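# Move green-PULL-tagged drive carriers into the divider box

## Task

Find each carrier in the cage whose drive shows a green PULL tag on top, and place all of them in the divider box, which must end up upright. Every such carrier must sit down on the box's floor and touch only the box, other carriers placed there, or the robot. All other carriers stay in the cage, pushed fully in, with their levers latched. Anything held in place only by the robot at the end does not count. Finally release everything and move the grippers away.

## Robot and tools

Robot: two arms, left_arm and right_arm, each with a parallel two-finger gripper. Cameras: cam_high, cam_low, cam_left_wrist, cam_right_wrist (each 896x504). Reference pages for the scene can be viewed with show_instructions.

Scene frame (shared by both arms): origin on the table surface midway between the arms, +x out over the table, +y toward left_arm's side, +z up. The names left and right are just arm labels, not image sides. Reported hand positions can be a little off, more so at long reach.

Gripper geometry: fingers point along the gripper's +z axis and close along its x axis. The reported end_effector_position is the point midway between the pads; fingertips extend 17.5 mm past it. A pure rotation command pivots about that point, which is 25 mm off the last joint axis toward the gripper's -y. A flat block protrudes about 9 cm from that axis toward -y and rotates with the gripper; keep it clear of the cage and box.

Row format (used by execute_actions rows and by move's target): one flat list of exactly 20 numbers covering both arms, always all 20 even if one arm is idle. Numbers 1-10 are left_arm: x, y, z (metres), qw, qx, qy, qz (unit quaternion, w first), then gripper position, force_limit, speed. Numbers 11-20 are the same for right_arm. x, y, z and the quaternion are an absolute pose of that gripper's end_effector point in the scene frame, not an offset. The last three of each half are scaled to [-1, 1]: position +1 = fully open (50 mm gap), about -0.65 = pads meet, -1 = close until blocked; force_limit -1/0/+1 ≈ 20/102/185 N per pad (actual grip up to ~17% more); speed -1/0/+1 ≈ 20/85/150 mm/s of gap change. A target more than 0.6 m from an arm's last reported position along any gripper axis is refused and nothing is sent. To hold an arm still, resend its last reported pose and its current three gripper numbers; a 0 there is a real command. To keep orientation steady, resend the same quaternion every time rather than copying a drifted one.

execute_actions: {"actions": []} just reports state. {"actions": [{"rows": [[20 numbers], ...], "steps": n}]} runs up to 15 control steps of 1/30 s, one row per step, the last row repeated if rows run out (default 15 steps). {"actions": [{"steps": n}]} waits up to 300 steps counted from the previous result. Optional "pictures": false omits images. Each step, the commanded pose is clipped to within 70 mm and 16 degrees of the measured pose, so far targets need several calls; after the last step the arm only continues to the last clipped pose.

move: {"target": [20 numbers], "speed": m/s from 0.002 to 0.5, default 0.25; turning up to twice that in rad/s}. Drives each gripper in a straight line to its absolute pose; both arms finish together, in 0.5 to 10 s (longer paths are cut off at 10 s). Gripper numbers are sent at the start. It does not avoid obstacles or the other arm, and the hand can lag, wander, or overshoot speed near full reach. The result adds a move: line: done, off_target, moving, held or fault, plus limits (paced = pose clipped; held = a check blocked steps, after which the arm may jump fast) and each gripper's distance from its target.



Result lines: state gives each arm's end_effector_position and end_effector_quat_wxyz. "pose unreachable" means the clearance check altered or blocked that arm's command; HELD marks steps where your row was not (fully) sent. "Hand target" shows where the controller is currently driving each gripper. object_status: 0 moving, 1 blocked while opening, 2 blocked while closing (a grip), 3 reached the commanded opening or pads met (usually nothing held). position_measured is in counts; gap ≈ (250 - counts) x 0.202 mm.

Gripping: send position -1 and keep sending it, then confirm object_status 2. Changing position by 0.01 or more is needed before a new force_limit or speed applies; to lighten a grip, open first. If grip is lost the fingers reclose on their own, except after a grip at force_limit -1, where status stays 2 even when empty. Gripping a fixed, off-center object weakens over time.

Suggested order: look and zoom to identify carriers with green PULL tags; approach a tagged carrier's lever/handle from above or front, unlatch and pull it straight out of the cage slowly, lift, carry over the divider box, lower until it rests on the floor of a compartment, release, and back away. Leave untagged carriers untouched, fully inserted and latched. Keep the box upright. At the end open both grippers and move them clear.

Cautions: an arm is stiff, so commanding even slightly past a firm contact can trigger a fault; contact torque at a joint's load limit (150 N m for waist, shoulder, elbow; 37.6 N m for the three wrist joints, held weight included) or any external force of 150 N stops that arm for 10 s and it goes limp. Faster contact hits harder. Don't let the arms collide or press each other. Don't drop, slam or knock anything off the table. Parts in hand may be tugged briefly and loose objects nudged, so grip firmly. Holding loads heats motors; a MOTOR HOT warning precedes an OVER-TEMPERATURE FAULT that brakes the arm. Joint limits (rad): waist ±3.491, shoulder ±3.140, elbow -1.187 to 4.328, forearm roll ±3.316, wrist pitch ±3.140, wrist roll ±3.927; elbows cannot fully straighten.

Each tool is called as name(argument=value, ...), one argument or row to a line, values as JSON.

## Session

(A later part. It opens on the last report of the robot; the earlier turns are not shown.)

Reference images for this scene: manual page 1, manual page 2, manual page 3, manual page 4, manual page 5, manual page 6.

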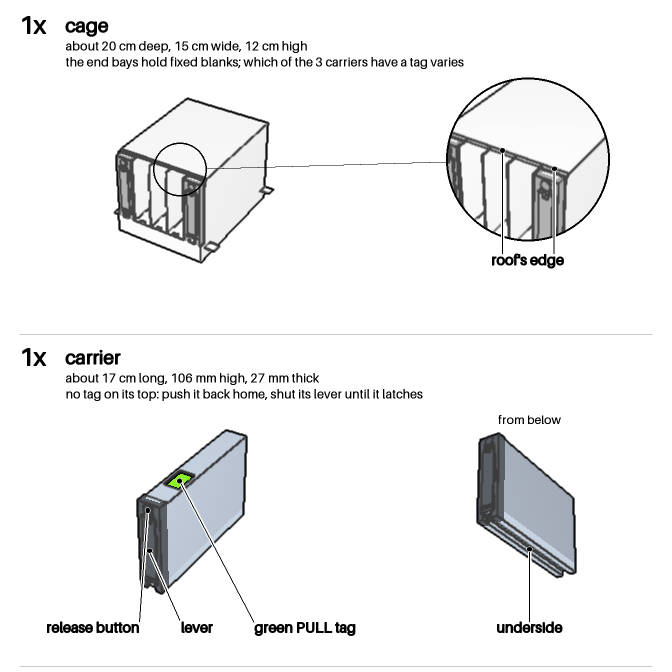

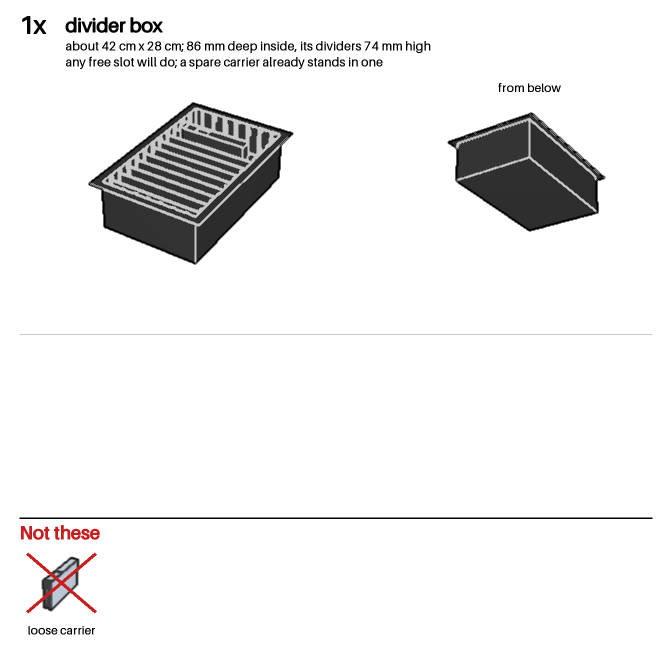

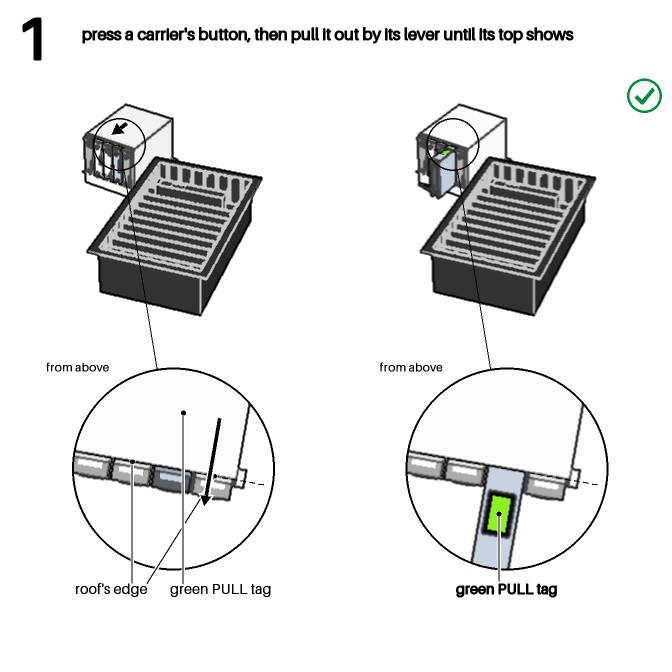

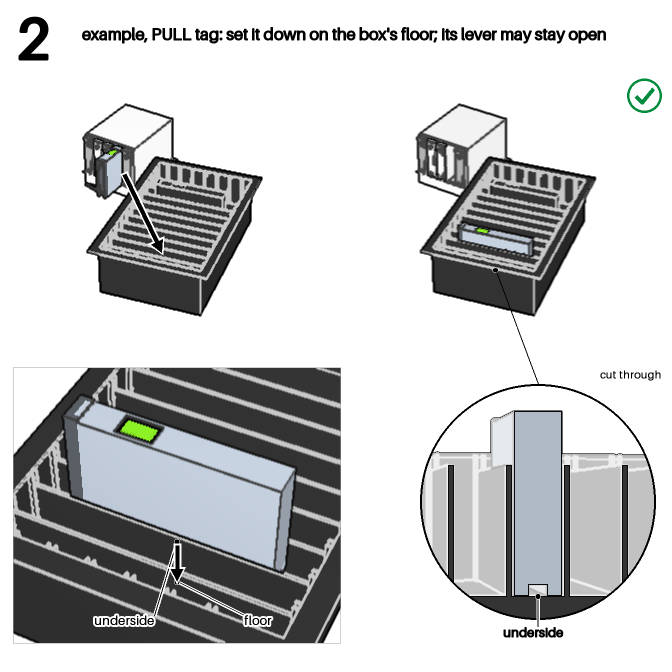

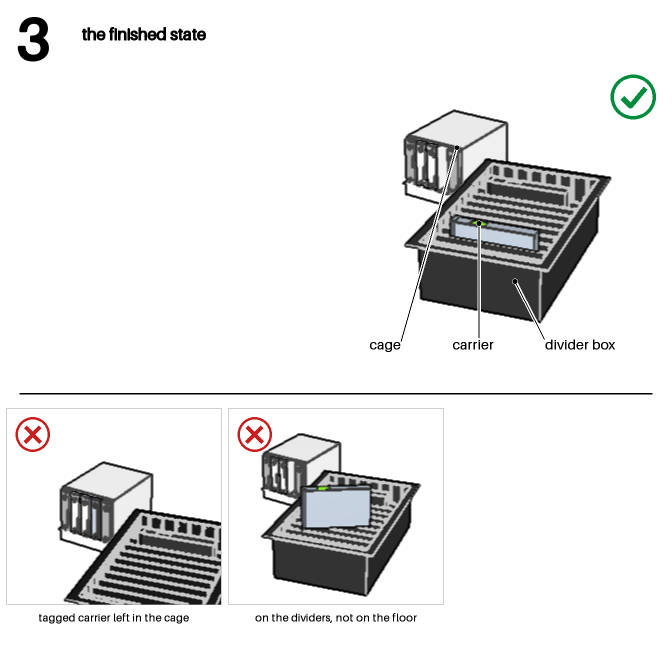

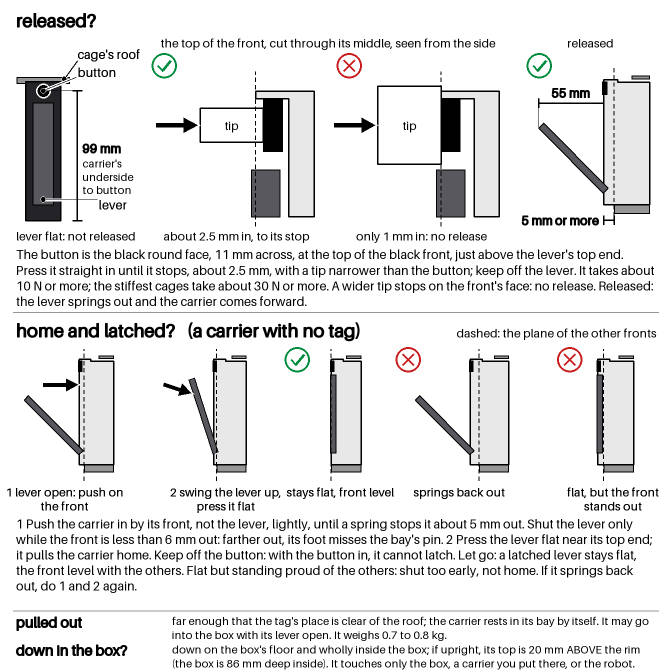

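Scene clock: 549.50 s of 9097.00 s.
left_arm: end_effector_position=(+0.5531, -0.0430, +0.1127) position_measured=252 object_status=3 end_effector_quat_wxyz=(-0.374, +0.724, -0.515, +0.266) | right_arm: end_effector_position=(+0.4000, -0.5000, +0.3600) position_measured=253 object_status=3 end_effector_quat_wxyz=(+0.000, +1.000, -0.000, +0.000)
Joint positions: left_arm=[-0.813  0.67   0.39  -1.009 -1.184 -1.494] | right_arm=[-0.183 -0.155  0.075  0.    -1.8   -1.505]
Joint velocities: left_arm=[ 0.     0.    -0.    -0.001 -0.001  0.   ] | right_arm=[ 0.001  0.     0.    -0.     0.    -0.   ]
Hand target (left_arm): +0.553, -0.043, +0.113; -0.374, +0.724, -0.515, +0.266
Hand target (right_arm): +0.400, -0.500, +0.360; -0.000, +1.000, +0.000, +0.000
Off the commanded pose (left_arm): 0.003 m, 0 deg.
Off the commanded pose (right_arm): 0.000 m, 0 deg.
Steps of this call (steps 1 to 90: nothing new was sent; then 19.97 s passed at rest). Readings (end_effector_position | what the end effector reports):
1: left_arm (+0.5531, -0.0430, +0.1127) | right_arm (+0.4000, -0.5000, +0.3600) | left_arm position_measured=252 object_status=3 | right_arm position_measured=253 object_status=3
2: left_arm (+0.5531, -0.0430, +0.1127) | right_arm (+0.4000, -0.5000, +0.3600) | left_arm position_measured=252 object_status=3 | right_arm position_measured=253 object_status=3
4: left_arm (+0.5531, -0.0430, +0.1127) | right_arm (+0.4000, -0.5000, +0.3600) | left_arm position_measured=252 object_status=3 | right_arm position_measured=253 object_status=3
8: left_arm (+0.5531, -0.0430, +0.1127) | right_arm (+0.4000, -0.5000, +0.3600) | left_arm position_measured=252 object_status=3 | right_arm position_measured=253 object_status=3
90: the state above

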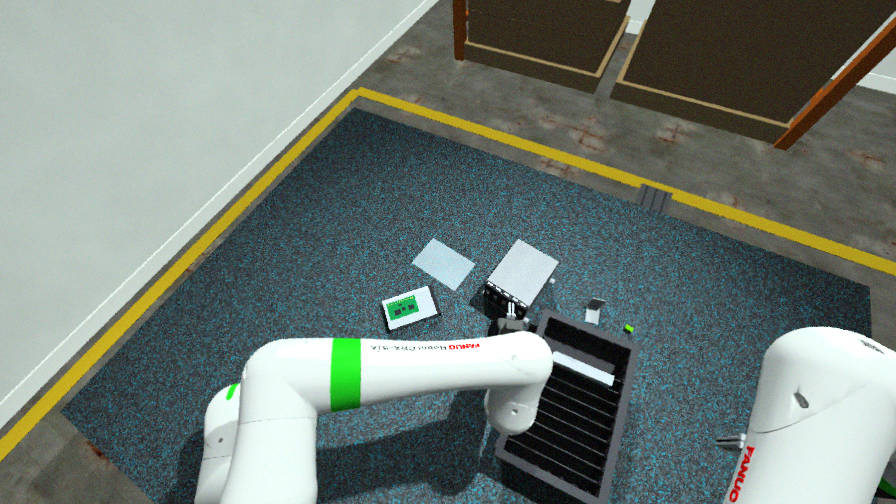

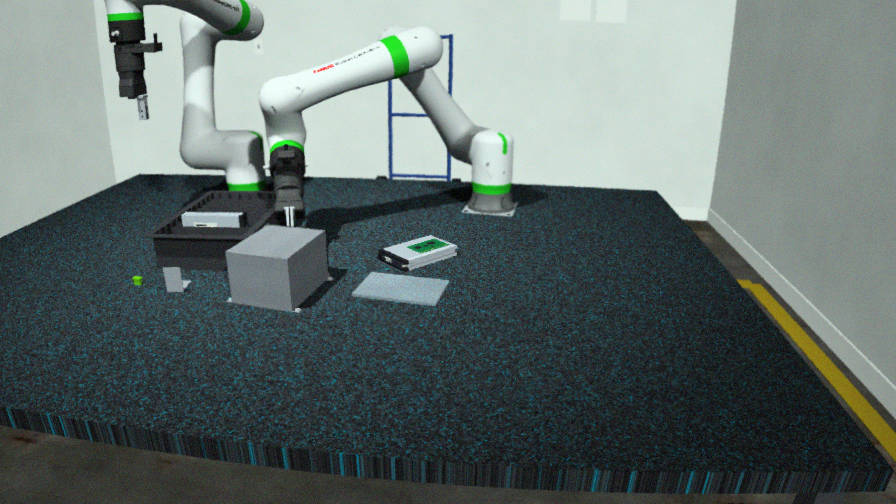

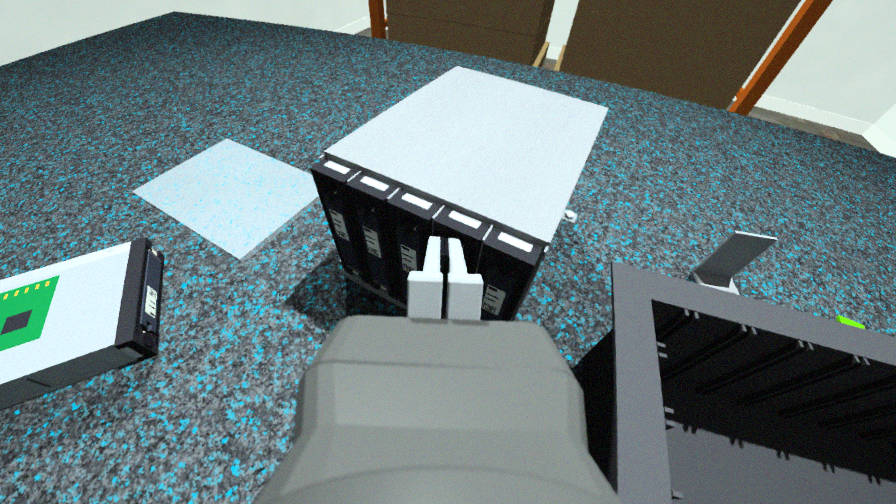

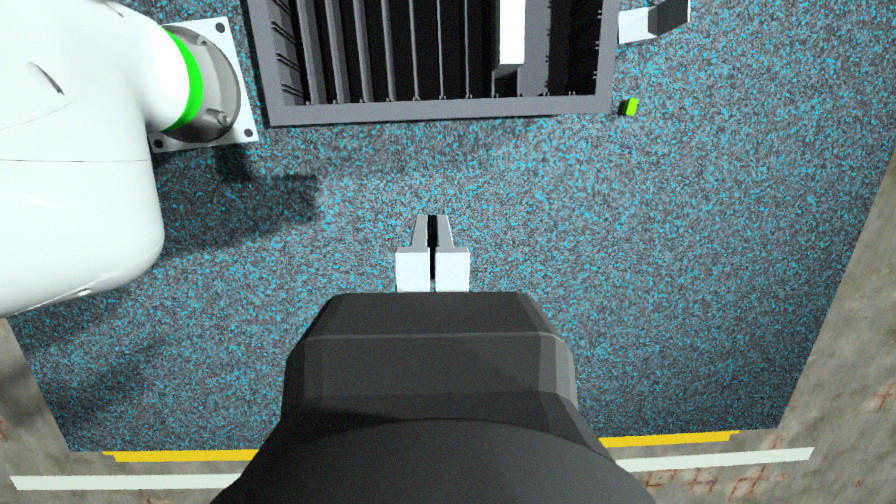

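zoom_image(
  camera="cam_left_wrist",
  region=[300, 140, 580, 300],
)

show_instructions(
)

Region (300, 140, 580, 300) of cam_left_wrist's 896x504 image, scaled by 1.800, with more detail than that image has; it fills the top 288 rows of this view, and the rest is white.

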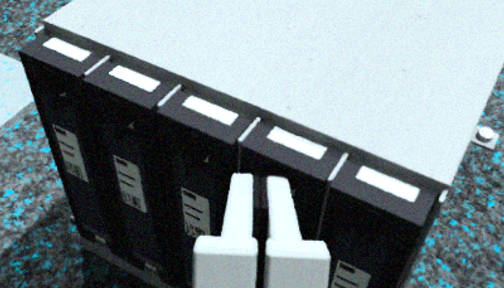

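Reference images for this scene: manual page 1, manual page 2, manual page 3, manual page 4, manual page 5, manual page 6.

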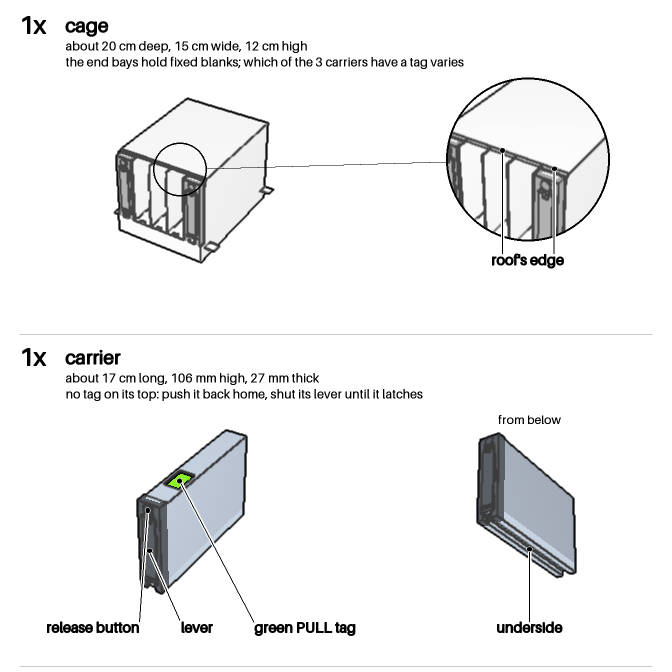

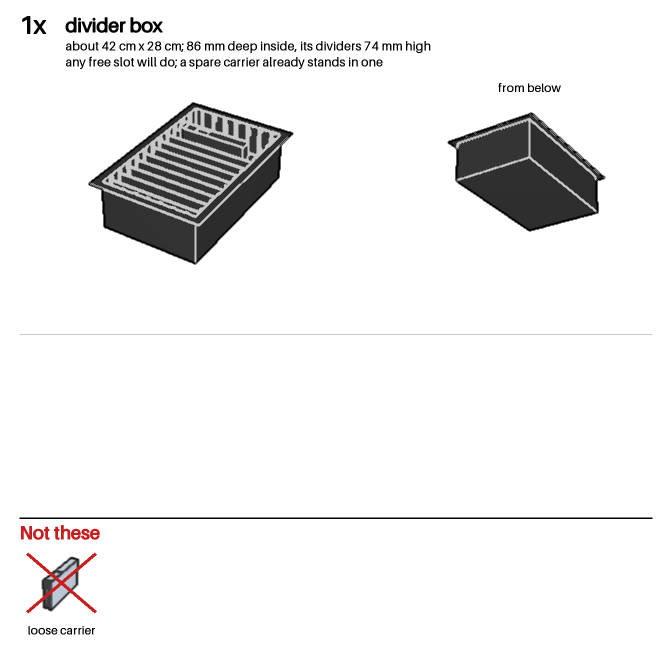

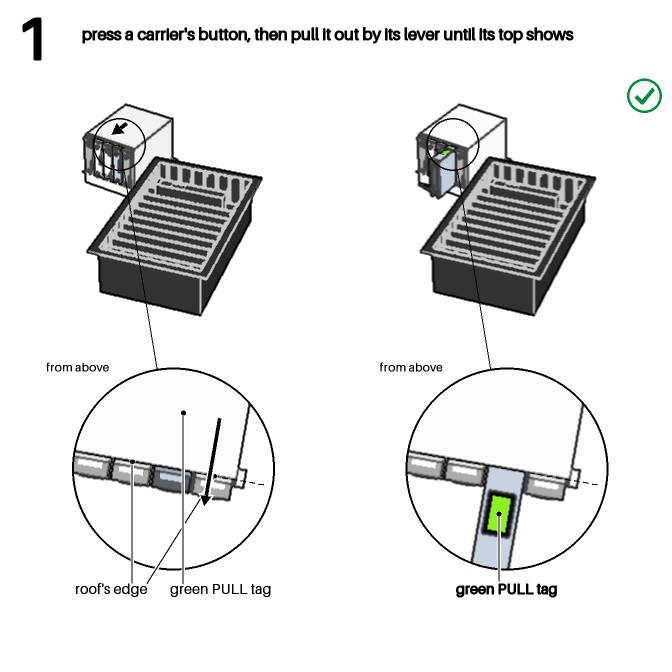

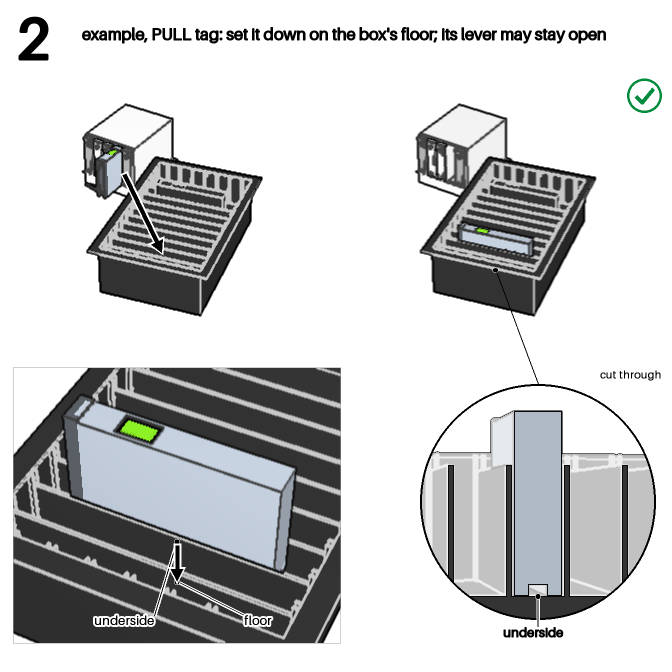

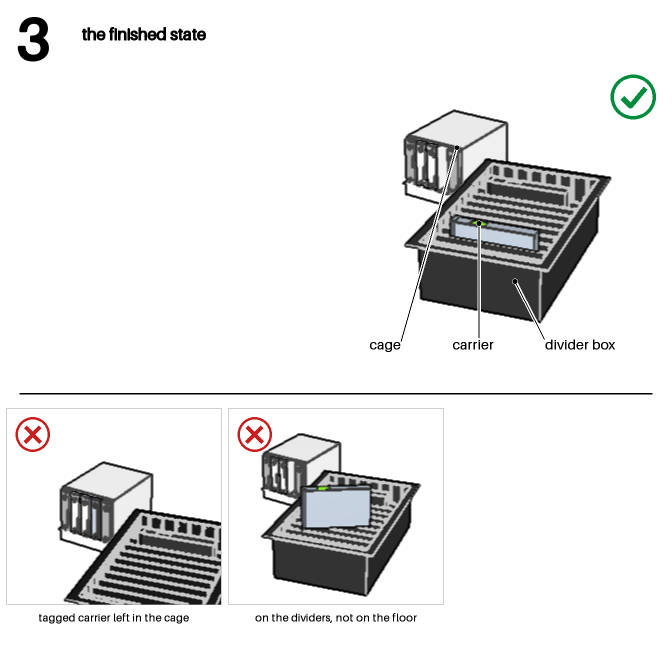

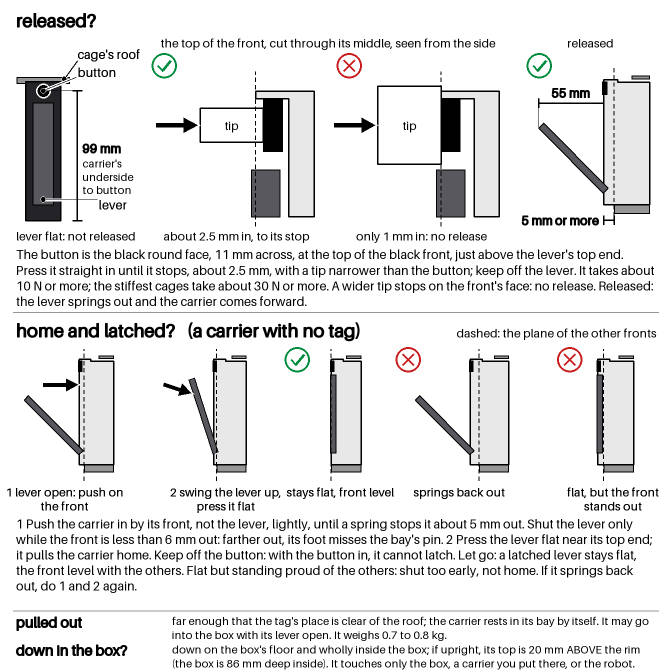

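zoom_image(
  camera="cam_left_wrist",
  region=[370, 180, 490, 260],
)

Region (370, 180, 490, 260) of cam_left_wrist's 896x504 image, scaled by 4.200, with more detail than that image has.

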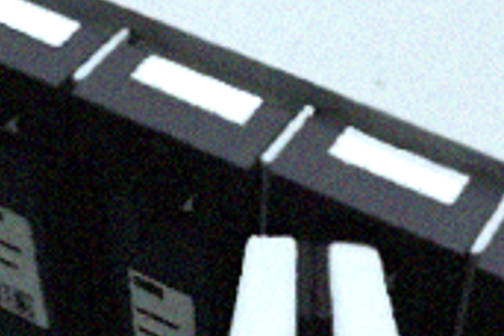

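move(
  target=[0.5452,-0.0412,0.1136, 0.3760,-0.7222,0.5151,-0.2681, -1,-0.5,0.5, 0.40,-0.50,0.36, 0,1,0,0, -1,0,0.5],
  speed=0.02,
)

Scene clock: 670.20 s of 9097.00 s.
left_arm: end_effector_position=(+0.5453, -0.0412, +0.1136) position_measured=252 object_status=3 end_effector_quat_wxyz=(-0.376, +0.722, -0.515, +0.268) | right_arm: end_effector_position=(+0.4000, -0.5000, +0.3600) position_measured=253 object_status=3 end_effector_quat_wxyz=(+0.000, +1.000, -0.000, +0.000)
Joint positions: left_arm=[-0.824  0.657  0.368 -1.018 -1.186 -1.48 ] | right_arm=[-0.183 -0.155  0.075  0.    -1.8   -1.505]
Joint velocities: left_arm=[-0.003 -0.002 -0.003 -0.001 -0.001  0.003] | right_arm=[-0.001  0.     0.    -0.    -0.     0.   ]
Hand target (left_arm): +0.545, -0.041, +0.114; -0.376, +0.722, -0.515, +0.268
Hand target (right_arm): +0.400, -0.500, +0.360; -0.000, +1.000, +0.000, +0.000
Off the commanded pose (left_arm): 0.000 m, 0 deg.
Off the commanded pose (right_arm): 0.000 m, 0 deg.
After step 90, 117.00 s passed at rest.
move: done

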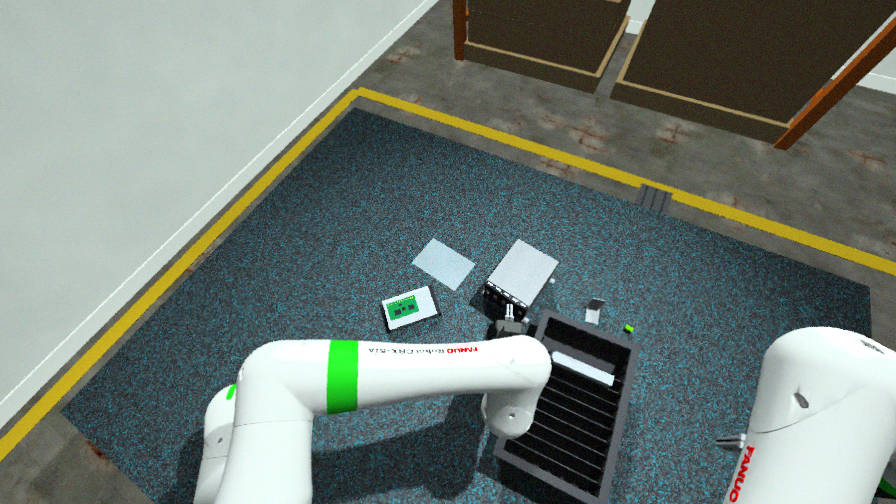

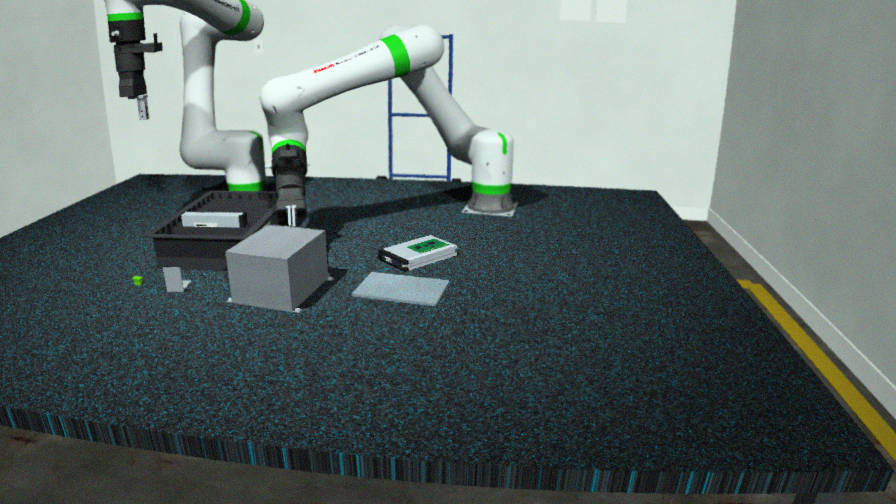

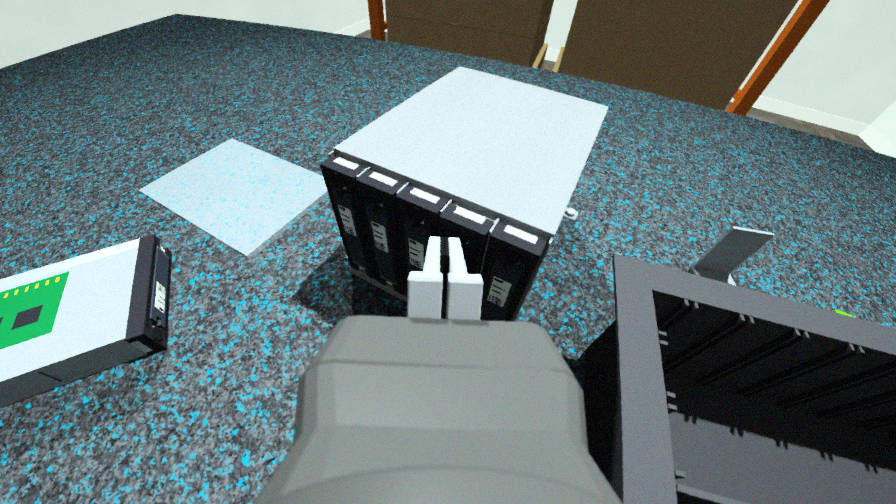

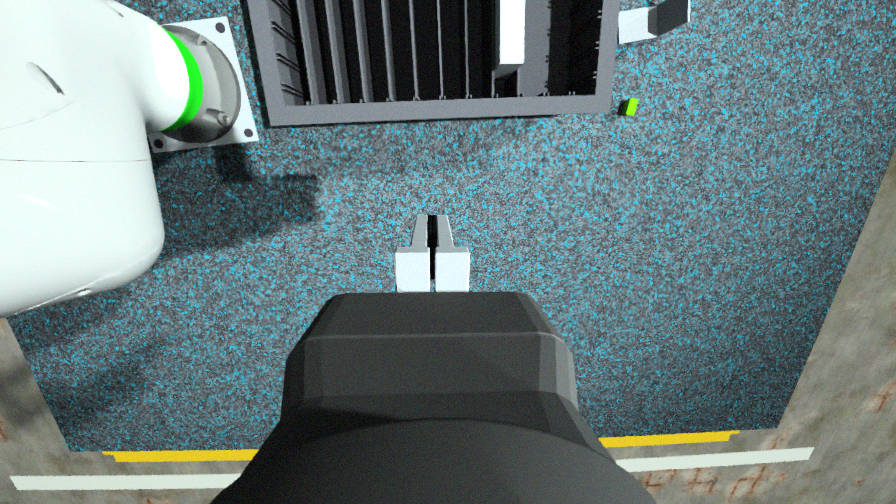

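zoom_image(
  camera="cam_left_wrist",
  region=[390, 180, 530, 270],
)

Region (390, 180, 530, 270) of cam_left_wrist's 896x504 image, scaled by 3.600, with more detail than that image has; it fills the top 324 rows of this view, and the rest is white.

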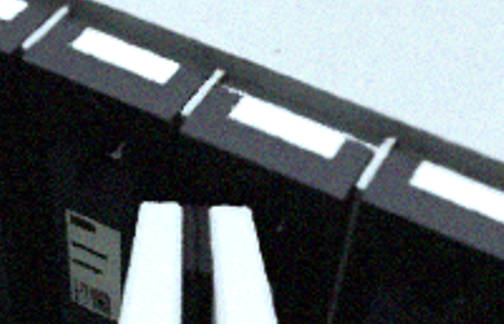

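zoom_image(
  camera="cam_left_wrist",
  region=[330, 160, 570, 320],
)

zoom_image(
  camera="cam_high",
  region=[470, 260, 570, 340],
)

Region (330, 160, 570, 320) of cam_left_wrist's 896x504 image, scaled by 2.100, with more detail than that image has.

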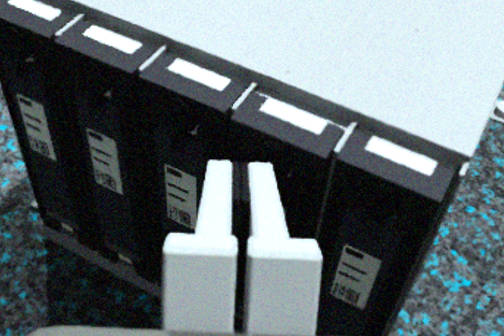

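Region (470, 260, 570, 340) of cam_high's 896x504 image, scaled by 5.040, with more detail than that image has; it fills the top 403 rows of this view, and the rest is white.

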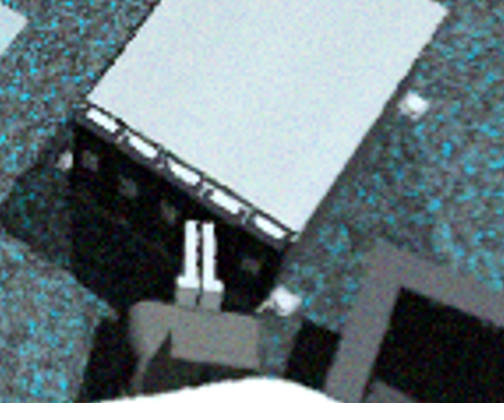

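move(
  target=[0.5489,-0.0114,0.1260, 0.3760,-0.7222,0.5151,-0.2681, -1,-0.5,0.5, 0.40,-0.50,0.36, 0,1,0,0, -1,0,0.5],
  speed=0.04,
)

Scene clock: 714.63 s of 9097.00 s.
left_arm: end_effector_position=(+0.5489, -0.0115, +0.1260) position_measured=252 object_status=3 end_effector_quat_wxyz=(-0.376, +0.722, -0.515, +0.268) | right_arm: end_effector_position=(+0.4000, -0.5000, +0.3600) position_measured=253 object_status=3 end_effector_quat_wxyz=(+0.000, +1.000, -0.000, +0.000)
Joint positions: left_arm=[-0.793  0.59   0.293 -1.023 -1.155 -1.489] | right_arm=[-0.183 -0.155  0.075  0.    -1.8   -1.505]
Joint velocities: left_arm=[-0.    -0.003 -0.003 -0.001 -0.001  0.   ] | right_arm=[ 0.002 -0.    -0.    -0.     0.     0.001]
Hand target (left_arm): +0.549, -0.011, +0.126; -0.376, +0.722, -0.515, +0.268
Hand target (right_arm): +0.400, -0.500, +0.360; -0.000, +1.000, +0.000, +0.000
Off the commanded pose (left_arm): 0.000 m, 0 deg.
Off the commanded pose (right_arm): 0.000 m, 0 deg.
After step 90, 40.33 s passed at rest.
move: done

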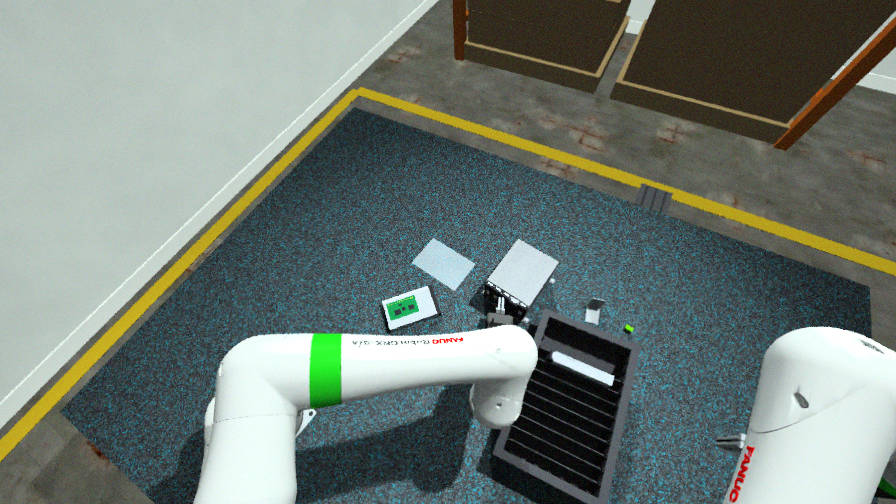

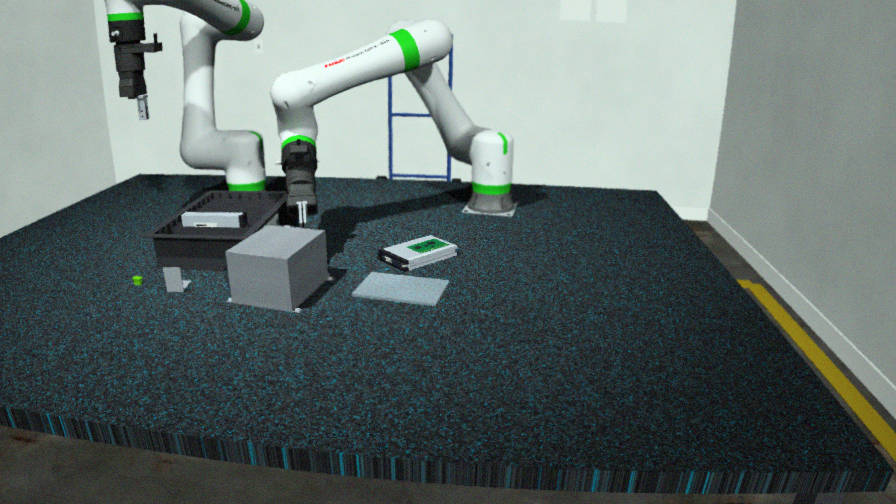

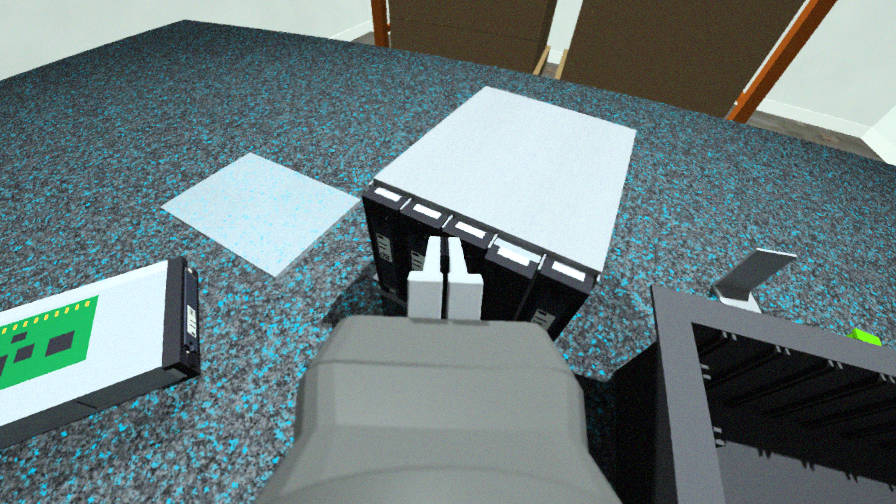

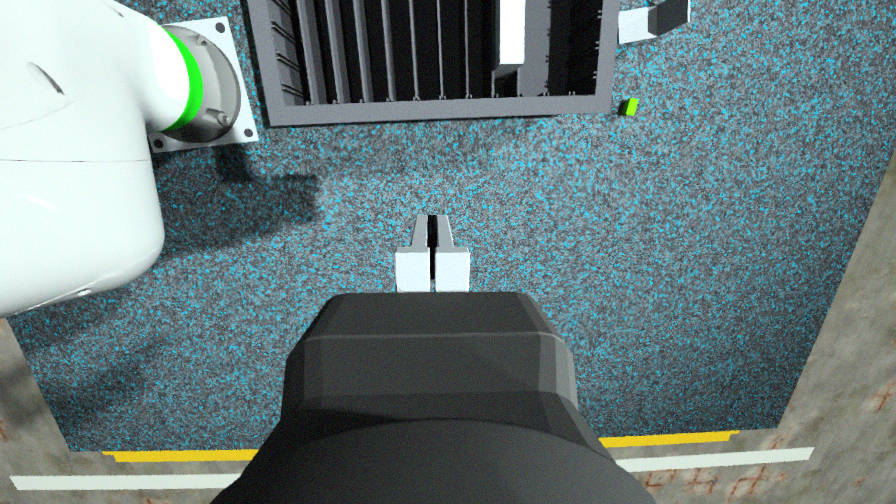

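zoom_image(
  camera="cam_left_wrist",
  region=[400, 190, 610, 330],
)

Region (400, 190, 610, 330) of cam_left_wrist's 896x504 image, scaled by 2.400, with more detail than that image has.

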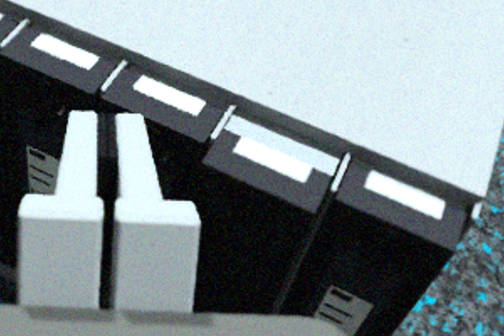

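move(
  target=[0.5562,-0.0129,0.1136, 0.3760,-0.7222,0.5151,-0.2681, -1,-0.5,0.5, 0.40,-0.50,0.36, 0,1,0,0, -1,0,0.5],
  speed=0.02,
)

zoom_image(
  camera="cam_left_wrist",
  region=[370, 180, 490, 260],
)

Scene clock: 721.87 s of 9097.00 s.
left_arm: end_effector_position=(+0.5562, -0.0129, +0.1137) position_measured=252 object_status=3 end_effector_quat_wxyz=(-0.376, +0.722, -0.515, +0.268) | right_arm: end_effector_position=(+0.4000, -0.5000, +0.3600) position_measured=253 object_status=3 end_effector_quat_wxyz=(+0.000, +1.000, -0.000, +0.000)
Joint positions: left_arm=[-0.786  0.616  0.303 -1.03  -1.142 -1.478] | right_arm=[-0.183 -0.155  0.075  0.    -1.8   -1.505]
Joint velocities: left_arm=[-0.001  0.002  0.001 -0.001 -0.     0.002] | right_arm=[ 0.001 -0.     0.    -0.    -0.    -0.001]
Hand target (left_arm): +0.556, -0.013, +0.114; -0.376, +0.722, -0.515, +0.268
Hand target (right_arm): +0.400, -0.500, +0.360; +0.000, +1.000, +0.000, +0.000
Off the commanded pose (left_arm): 0.000 m, 0 deg.
Off the commanded pose (right_arm): 0.000 m, 0 deg.
After step 90, 3.27 s passed at rest.
move: done

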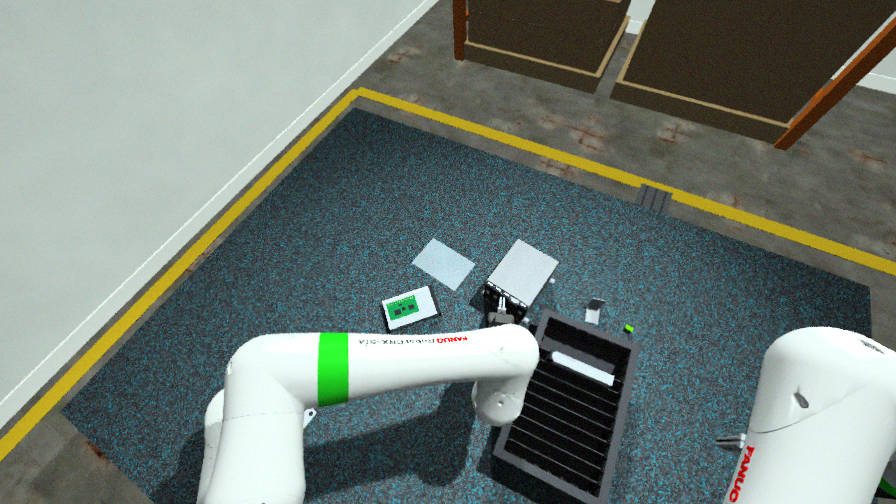

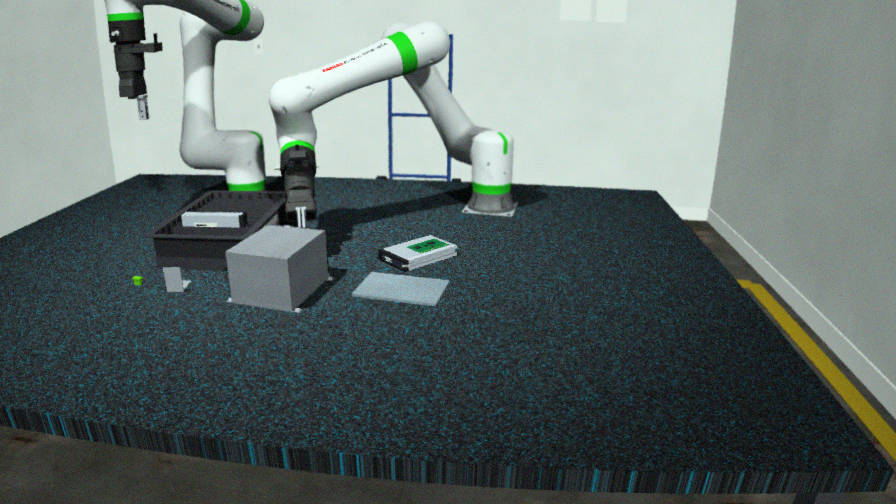

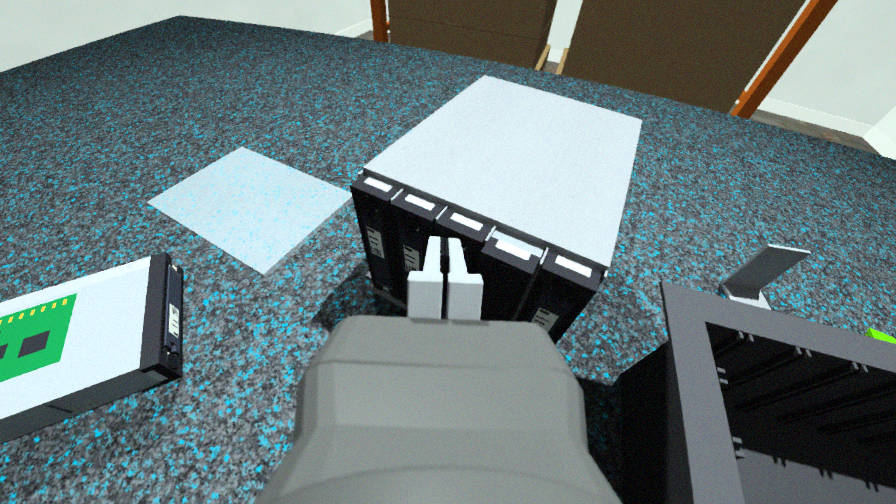

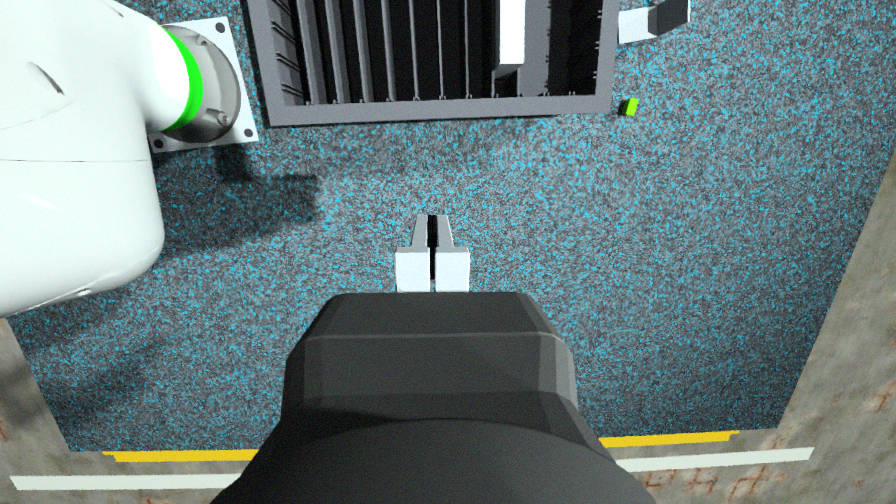

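Region (370, 180, 490, 260) of cam_left_wrist's 896x504 image, scaled by 4.200, with more detail than that image has.

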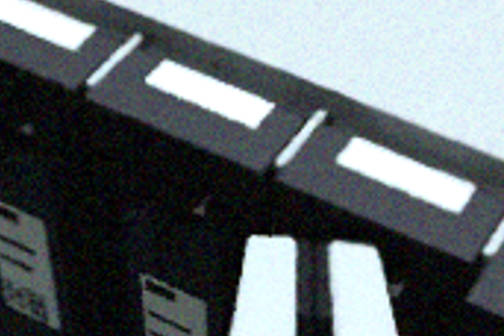

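move(
  target=[0.5582,-0.0133,0.1136, 0.3760,-0.7222,0.5151,-0.2681, -1,-0.5,0.5, 0.40,-0.50,0.36, 0,1,0,0, -1,0,0.5],
  speed=0.003,
)

zoom_image(
  camera="cam_left_wrist",
  region=[370, 180, 490, 260],
)

Scene clock: 782.00 s of 9097.00 s.
left_arm: end_effector_position=(+0.5581, -0.0133, +0.1136) position_measured=252 object_status=3 end_effector_quat_wxyz=(-0.376, +0.722, -0.515, +0.268) | right_arm: end_effector_position=(+0.4000, -0.5000, +0.3600) position_measured=253 object_status=3 end_effector_quat_wxyz=(+0.000, +1.000, -0.000, +0.000)
Joint positions: left_arm=[-0.783  0.619  0.308 -1.029 -1.141 -1.481] | right_arm=[-0.183 -0.155  0.075  0.    -1.8   -1.505]
Joint velocities: left_arm=[-0.001  0.     0.     0.     0.001  0.   ] | right_arm=[ 0.001  0.    -0.     0.     0.     0.001]
Hand target (left_arm): +0.558, -0.013, +0.114; -0.376, +0.722, -0.515, +0.268
Hand target (right_arm): +0.400, -0.500, +0.360; +0.000, +1.000, +0.000, +0.000
Off the commanded pose (left_arm): 0.000 m, 0 deg.
Off the commanded pose (right_arm): 0.000 m, 0 deg.
After step 90, 56.23 s passed at rest.
move: done

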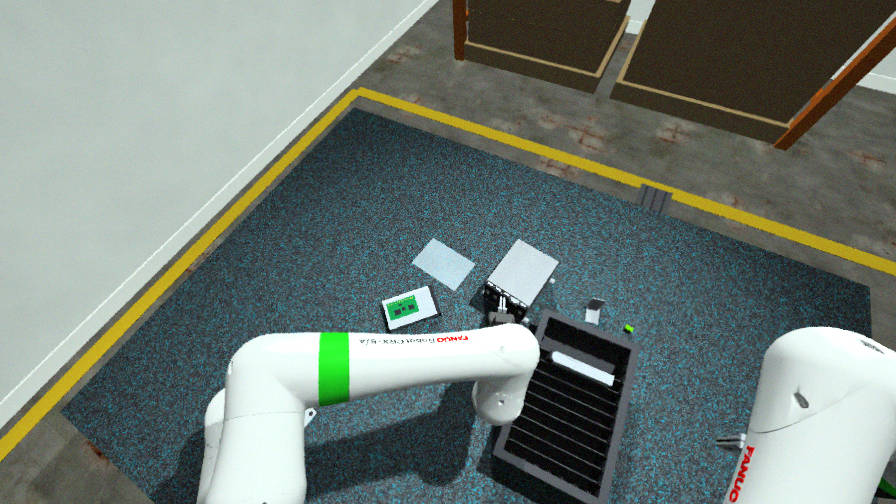

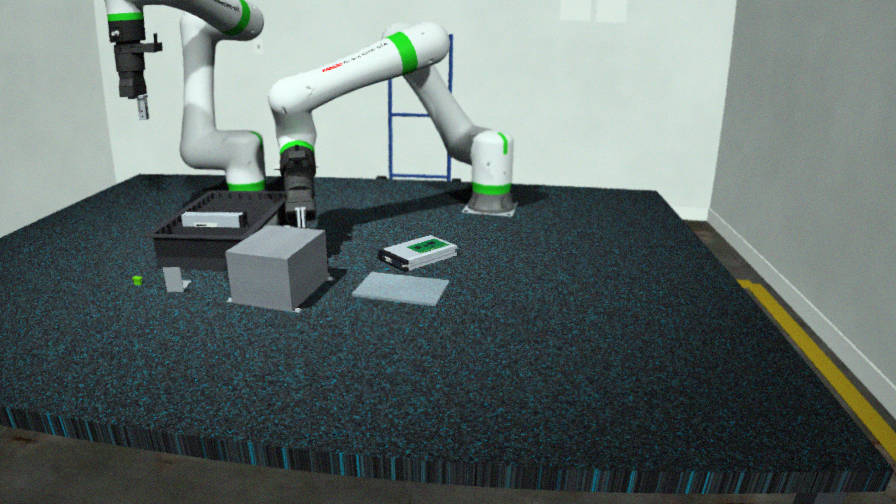

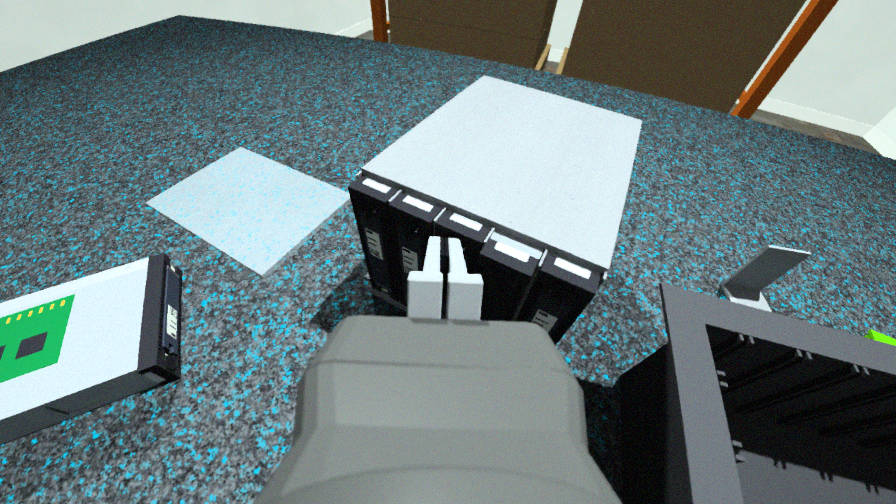

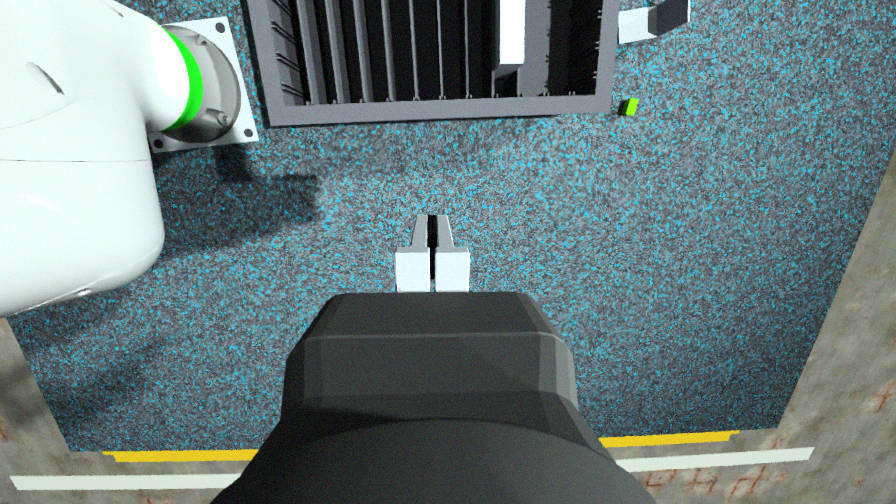

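Region (370, 180, 490, 260) of cam_left_wrist's 896x504 image, scaled by 4.200, with more detail than that image has.

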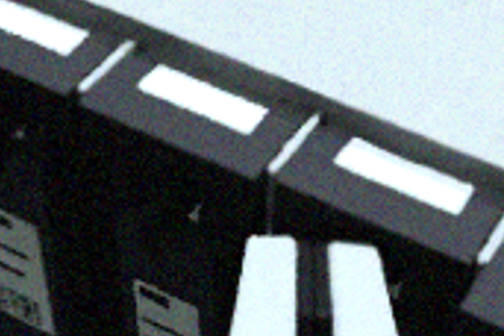

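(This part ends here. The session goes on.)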